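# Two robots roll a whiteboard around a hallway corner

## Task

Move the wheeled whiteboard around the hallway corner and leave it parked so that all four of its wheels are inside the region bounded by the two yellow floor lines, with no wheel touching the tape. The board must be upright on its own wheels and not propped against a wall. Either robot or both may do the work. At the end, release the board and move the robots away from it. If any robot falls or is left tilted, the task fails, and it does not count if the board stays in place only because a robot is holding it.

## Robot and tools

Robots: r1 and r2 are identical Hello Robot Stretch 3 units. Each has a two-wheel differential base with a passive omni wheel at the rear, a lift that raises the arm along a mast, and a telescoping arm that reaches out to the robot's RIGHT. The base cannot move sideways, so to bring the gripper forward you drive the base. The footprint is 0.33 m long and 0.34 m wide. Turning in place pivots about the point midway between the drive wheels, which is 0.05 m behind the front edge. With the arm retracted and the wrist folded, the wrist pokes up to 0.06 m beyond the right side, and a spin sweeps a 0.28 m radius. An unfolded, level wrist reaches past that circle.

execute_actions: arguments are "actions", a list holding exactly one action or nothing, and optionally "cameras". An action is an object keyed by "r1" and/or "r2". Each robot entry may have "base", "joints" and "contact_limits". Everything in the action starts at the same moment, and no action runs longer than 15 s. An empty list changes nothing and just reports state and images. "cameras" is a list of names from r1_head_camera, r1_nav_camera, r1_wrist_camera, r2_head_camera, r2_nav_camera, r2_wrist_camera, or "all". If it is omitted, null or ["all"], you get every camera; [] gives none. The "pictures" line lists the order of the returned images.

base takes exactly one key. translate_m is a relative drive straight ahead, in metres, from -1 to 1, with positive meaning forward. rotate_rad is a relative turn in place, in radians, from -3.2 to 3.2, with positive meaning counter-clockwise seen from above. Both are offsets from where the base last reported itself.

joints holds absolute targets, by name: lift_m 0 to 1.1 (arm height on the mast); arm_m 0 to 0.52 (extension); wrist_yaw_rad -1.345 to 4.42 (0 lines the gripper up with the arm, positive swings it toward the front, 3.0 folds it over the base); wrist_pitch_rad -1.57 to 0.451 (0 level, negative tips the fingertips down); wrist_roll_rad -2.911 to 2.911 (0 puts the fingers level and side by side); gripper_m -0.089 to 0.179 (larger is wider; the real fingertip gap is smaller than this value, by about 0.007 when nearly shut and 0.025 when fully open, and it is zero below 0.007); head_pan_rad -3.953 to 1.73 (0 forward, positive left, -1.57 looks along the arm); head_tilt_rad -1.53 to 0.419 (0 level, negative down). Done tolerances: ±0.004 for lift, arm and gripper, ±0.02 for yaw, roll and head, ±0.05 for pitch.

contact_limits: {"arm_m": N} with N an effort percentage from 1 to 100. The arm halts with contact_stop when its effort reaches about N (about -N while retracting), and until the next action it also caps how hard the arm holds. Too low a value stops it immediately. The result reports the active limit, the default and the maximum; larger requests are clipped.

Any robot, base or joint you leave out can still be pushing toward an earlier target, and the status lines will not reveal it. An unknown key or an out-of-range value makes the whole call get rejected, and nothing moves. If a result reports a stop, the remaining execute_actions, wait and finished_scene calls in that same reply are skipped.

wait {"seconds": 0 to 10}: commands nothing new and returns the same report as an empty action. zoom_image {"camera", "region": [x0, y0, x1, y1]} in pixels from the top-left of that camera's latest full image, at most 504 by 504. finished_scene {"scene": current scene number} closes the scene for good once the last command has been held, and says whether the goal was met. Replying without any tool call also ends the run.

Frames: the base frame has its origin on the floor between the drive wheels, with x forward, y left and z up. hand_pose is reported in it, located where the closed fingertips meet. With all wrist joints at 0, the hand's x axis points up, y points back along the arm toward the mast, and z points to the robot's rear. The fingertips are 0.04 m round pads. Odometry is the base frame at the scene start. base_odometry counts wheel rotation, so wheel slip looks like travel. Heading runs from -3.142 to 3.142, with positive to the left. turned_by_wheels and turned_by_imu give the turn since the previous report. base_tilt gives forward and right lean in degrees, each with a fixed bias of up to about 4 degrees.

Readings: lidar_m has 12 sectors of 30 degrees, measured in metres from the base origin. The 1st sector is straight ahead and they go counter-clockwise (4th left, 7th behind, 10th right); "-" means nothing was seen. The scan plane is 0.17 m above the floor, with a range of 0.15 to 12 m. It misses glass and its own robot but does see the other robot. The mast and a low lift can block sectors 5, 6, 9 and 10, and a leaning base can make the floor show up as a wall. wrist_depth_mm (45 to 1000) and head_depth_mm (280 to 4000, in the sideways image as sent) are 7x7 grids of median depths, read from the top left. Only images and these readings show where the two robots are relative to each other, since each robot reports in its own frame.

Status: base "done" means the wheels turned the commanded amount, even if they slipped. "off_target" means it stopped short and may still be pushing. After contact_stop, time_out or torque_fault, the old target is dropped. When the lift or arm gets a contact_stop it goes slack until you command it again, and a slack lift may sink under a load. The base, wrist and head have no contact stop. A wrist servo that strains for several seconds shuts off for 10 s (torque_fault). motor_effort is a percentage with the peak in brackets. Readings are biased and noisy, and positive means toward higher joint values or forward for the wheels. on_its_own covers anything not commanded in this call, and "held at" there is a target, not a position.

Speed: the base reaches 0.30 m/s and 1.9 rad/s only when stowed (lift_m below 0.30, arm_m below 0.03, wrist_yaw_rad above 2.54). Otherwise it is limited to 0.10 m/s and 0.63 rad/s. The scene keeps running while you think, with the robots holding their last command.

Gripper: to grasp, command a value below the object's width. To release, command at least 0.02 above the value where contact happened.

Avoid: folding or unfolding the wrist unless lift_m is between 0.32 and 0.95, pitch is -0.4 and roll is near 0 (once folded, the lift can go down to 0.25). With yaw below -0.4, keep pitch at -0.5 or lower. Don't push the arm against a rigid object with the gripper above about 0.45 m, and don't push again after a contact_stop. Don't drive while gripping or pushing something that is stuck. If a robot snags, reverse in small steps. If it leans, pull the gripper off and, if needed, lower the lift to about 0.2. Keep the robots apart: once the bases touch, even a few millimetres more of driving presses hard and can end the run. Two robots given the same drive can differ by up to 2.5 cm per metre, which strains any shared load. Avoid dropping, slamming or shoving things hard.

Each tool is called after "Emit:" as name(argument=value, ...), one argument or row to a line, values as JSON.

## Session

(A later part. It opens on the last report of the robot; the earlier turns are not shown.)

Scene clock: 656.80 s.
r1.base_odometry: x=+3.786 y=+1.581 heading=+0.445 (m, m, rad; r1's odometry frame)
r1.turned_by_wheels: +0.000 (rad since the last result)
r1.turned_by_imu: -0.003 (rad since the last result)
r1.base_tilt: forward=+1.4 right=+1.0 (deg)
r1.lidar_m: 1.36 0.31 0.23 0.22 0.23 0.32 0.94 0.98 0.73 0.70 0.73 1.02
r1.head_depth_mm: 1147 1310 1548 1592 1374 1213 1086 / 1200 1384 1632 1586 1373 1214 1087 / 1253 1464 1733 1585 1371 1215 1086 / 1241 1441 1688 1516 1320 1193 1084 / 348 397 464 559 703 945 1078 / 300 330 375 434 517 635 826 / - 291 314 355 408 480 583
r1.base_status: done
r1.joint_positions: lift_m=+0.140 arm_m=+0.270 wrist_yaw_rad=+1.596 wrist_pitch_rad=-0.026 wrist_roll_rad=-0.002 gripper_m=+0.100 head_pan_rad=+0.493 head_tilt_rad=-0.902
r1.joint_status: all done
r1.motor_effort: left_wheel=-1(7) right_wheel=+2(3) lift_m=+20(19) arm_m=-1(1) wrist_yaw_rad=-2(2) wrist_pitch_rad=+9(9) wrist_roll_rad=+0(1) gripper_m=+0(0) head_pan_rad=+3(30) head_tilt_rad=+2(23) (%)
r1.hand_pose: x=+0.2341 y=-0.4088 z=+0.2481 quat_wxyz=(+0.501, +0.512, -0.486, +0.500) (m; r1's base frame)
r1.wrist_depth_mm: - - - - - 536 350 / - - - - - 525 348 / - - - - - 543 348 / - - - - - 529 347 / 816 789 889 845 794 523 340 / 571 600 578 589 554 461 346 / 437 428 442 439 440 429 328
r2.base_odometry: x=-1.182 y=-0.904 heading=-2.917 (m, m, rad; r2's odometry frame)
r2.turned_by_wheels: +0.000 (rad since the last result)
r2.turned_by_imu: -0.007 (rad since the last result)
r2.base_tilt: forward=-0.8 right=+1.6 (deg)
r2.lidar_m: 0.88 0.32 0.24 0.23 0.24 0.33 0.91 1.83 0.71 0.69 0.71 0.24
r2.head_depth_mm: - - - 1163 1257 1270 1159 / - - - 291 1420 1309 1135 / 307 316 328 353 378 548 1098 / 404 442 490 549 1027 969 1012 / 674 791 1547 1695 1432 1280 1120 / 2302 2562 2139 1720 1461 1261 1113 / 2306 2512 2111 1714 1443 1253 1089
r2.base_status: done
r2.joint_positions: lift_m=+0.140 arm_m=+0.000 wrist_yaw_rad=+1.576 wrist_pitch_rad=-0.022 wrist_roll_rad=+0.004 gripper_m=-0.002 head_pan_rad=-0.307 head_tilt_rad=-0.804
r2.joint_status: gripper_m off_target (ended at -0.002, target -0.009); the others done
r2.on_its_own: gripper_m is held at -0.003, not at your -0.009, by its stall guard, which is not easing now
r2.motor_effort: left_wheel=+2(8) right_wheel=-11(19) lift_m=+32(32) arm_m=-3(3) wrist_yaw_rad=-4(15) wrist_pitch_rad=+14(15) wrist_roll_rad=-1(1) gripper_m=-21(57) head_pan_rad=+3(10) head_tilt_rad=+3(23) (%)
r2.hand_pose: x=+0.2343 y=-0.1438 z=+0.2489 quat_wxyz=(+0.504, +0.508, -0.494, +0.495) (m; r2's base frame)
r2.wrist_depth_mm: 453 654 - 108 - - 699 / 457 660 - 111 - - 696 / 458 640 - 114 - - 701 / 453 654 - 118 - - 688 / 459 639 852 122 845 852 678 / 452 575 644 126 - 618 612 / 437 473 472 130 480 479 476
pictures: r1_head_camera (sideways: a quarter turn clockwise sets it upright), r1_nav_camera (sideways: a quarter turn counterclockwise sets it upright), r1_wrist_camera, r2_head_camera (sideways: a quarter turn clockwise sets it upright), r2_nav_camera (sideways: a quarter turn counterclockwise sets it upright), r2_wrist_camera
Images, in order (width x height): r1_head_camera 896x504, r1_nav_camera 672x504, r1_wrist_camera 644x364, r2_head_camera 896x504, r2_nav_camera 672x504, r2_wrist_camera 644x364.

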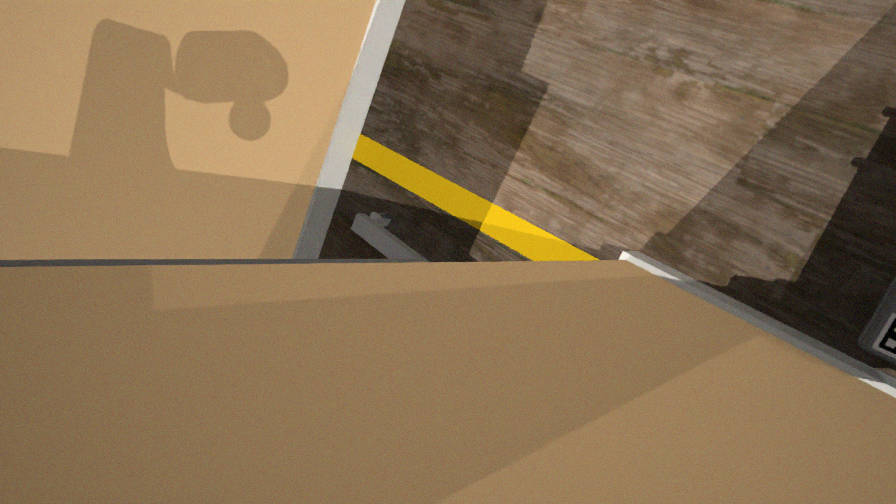

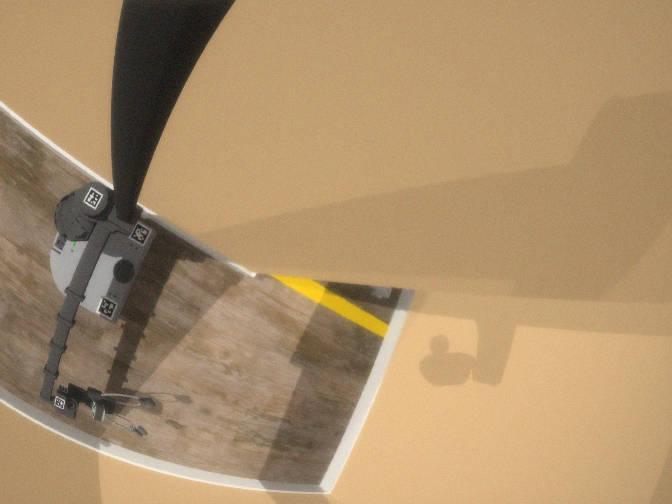

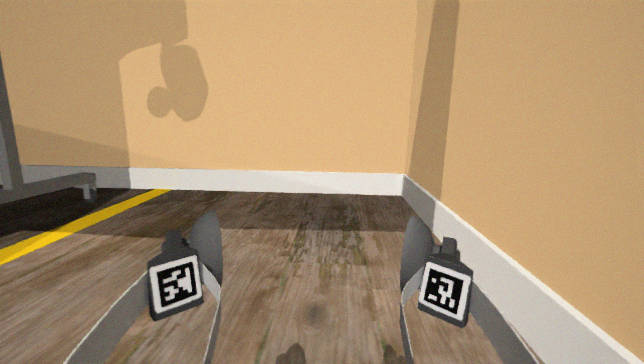

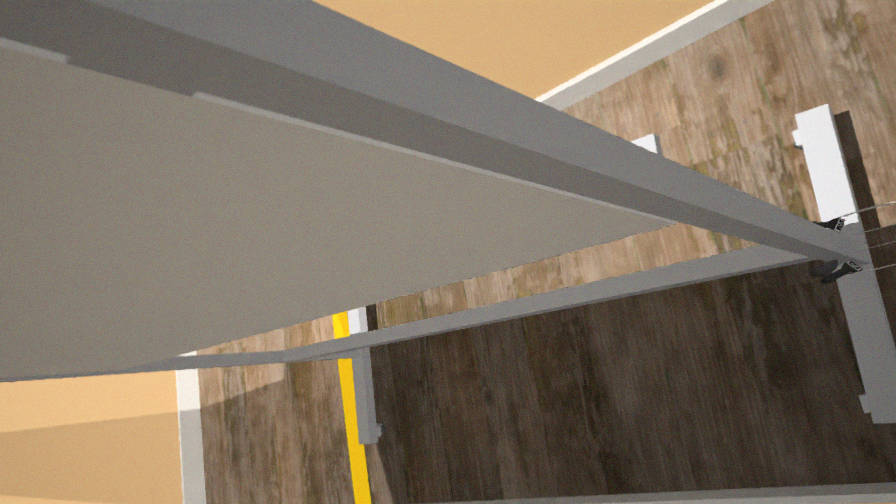

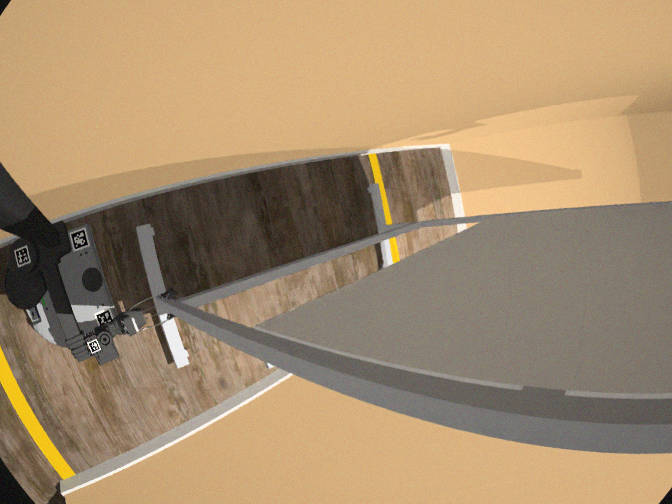

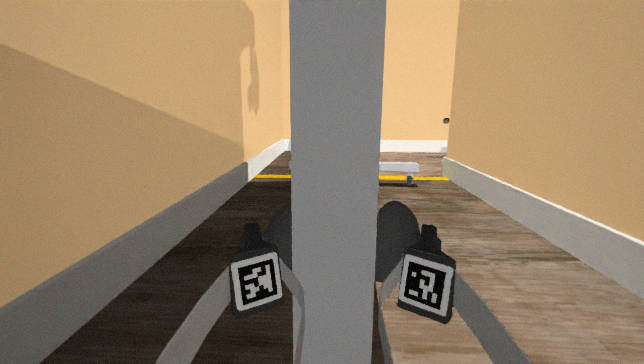

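Emit:
execute_actions(
  actions=[
    {"r2": {"base": {"translate_m": -0.35}, "joints": {"gripper_m": 0.1}}},
  ],
)

Scene clock: 669.70 s.
r1.base_odometry: x=+3.786 y=+1.581 heading=+0.445 (m, m, rad; r1's odometry frame)
r1.turned_by_wheels: +0.000 (rad since the last result)
r1.turned_by_imu: +0.000 (rad since the last result)
r1.base_tilt: forward=+1.4 right=+1.0 (deg)
r1.lidar_m: 1.36 0.31 0.23 0.22 0.23 0.32 0.94 0.98 0.73 0.70 0.74 1.02
r1.head_depth_mm: 1147 1311 1542 1587 1377 1217 1088 / 1200 1388 1642 1584 1377 1214 1087 / 1254 1466 1737 1580 1374 1215 1087 / 1266 1448 1686 1518 1317 1190 1088 / 348 397 464 559 704 945 1078 / 300 330 375 434 516 637 828 / - 291 314 355 408 480 582
r1.base_status: not commanded
r1.joint_positions: lift_m=+0.140 arm_m=+0.270 wrist_yaw_rad=+1.596 wrist_pitch_rad=-0.026 wrist_roll_rad=-0.002 gripper_m=+0.100 head_pan_rad=+0.493 head_tilt_rad=-0.902
r1.joint_status: not commanded
r1.motor_effort: left_wheel=-1(0) right_wheel=+1(1) lift_m=+19(20) arm_m=-1(1) wrist_yaw_rad=-2(1) wrist_pitch_rad=+9(9) wrist_roll_rad=+1(1) gripper_m=+1(0) head_pan_rad=+3(2) head_tilt_rad=+2(1) (%)
r1.hand_pose: x=+0.2341 y=-0.4088 z=+0.2481 quat_wxyz=(+0.501, +0.512, -0.486, +0.500) (m; r1's base frame)
r1.wrist_depth_mm: - - - - - 541 355 / - - - - - 525 351 / - - - - - 520 347 / - - - - - 536 345 / 797 809 841 836 805 522 341 / 561 599 575 576 558 468 345 / 435 427 434 441 452 427 325
r2.base_odometry: x=-0.841 y=-0.826 heading=-2.917 (m, m, rad; r2's odometry frame)
r2.turned_by_wheels: +0.000 (rad since the last result)
r2.turned_by_imu: -0.004 (rad since the last result)
r2.base_tilt: forward=-0.8 right=+1.6 (deg)
r2.lidar_m: 0.53 0.32 0.24 0.23 0.24 0.33 0.91 1.81 0.71 0.69 0.71 0.53
r2.head_depth_mm: 998 1053 1107 1179 1247 1274 1159 / 1190 1276 1365 1460 1451 1307 1154 / 1487 1606 1741 1726 1506 1275 1143 / 1739 1976 2073 1720 1489 1260 1132 / 537 630 763 1240 1379 1231 1128 / 1494 2588 2055 1744 1464 1224 1115 / 2593 2711 2086 1698 1452 1234 1092
r2.base_status: done
r2.joint_positions: lift_m=+0.140 arm_m=+0.000 wrist_yaw_rad=+1.572 wrist_pitch_rad=-0.022 wrist_roll_rad=+0.004 gripper_m=+0.100 head_pan_rad=-0.307 head_tilt_rad=-0.803
r2.joint_status: all done
r2.motor_effort: left_wheel=+2(7) right_wheel=-1(26) lift_m=+33(33) arm_m=-2(3) wrist_yaw_rad=-2(5) wrist_pitch_rad=+13(14) wrist_roll_rad=-1(1) gripper_m=+0(80) head_pan_rad=+3(4) head_tilt_rad=+2(3) (%)
r2.hand_pose: x=+0.2343 y=-0.1448 z=+0.2490 quat_wxyz=(+0.505, +0.507, -0.495, +0.494) (m; r2's base frame)
r2.wrist_depth_mm: 454 658 - - - - 693 / 461 664 - - - - 690 / 458 652 - - - - 684 / 458 660 - - - - 688 / 458 626 854 802 850 878 666 / 455 564 544 471 473 - 607 / 436 469 474 474 475 459 475
pictures: r1_head_camera (sideways: a quarter turn clockwise sets it upright), r1_nav_camera (sideways: a quarter turn counterclockwise sets it upright), r1_wrist_camera, r2_head_camera (sideways: a quarter turn clockwise sets it upright), r2_nav_camera (sideways: a quarter turn counterclockwise sets it upright), r2_wrist_camera
Images, in order (width x height): r1_head_camera 896x504, r1_nav_camera 672x504, r1_wrist_camera 644x364, r2_head_camera 896x504, r2_nav_camera 672x504, r2_wrist_camera 644x364.

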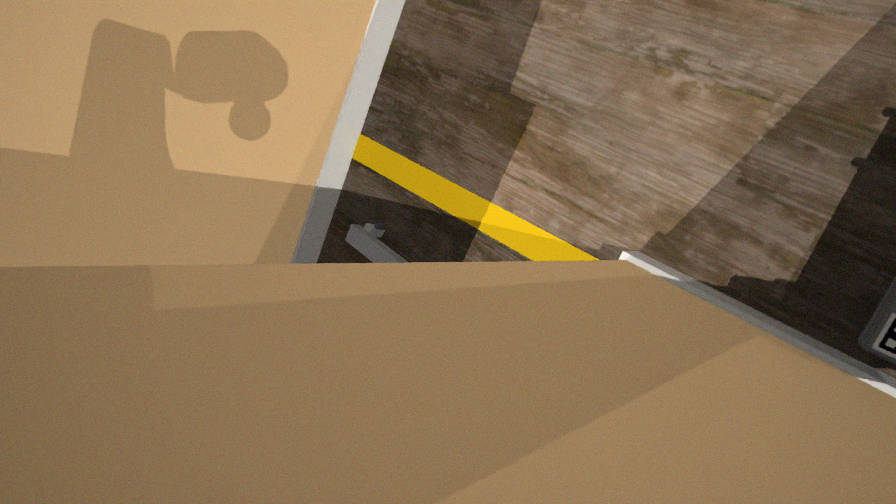

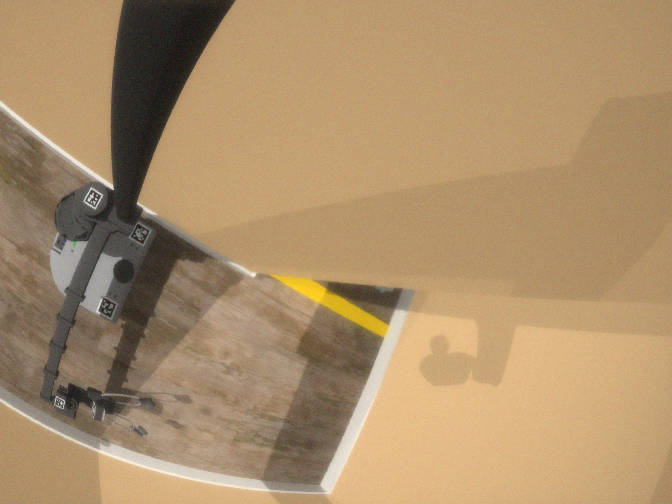

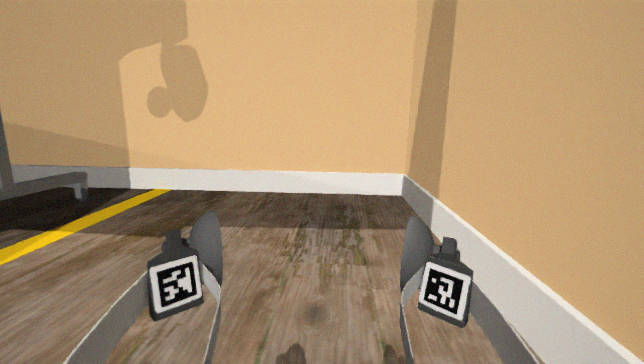

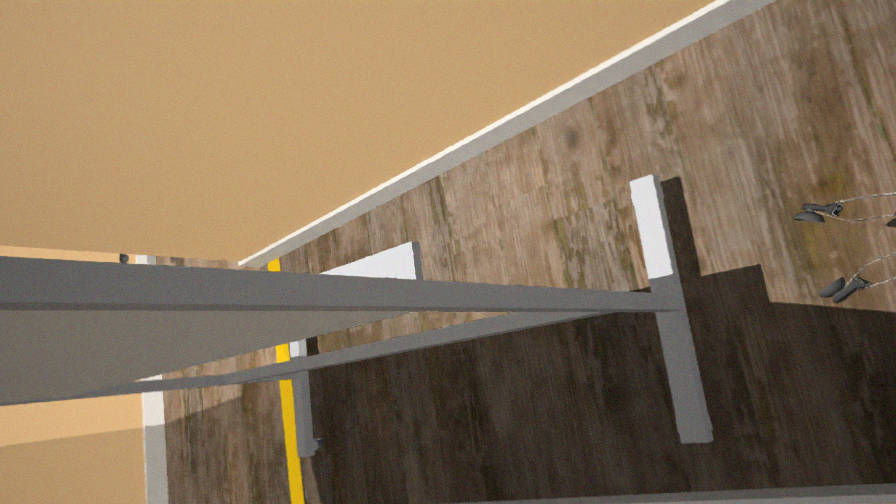

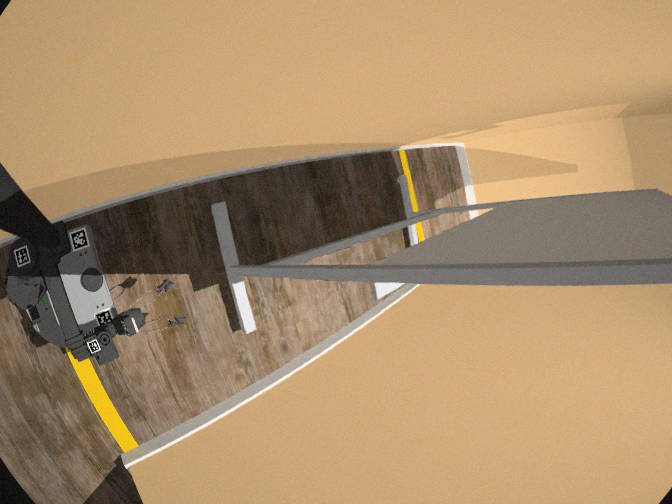

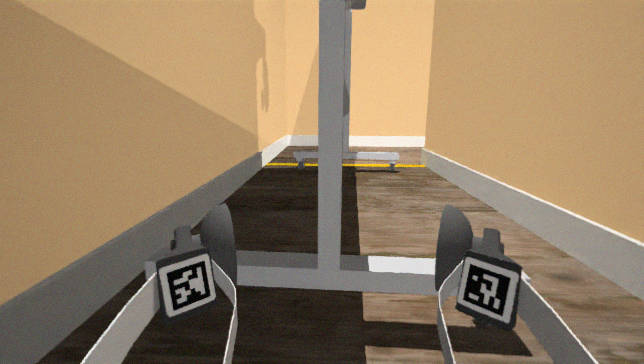

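The board is standing free between the two tape lines and is clear of both walls. Both robots have let go, backed away and are level.

Emit:
finished_scene(
  scene=2,
)

The scene is finished: the task was done.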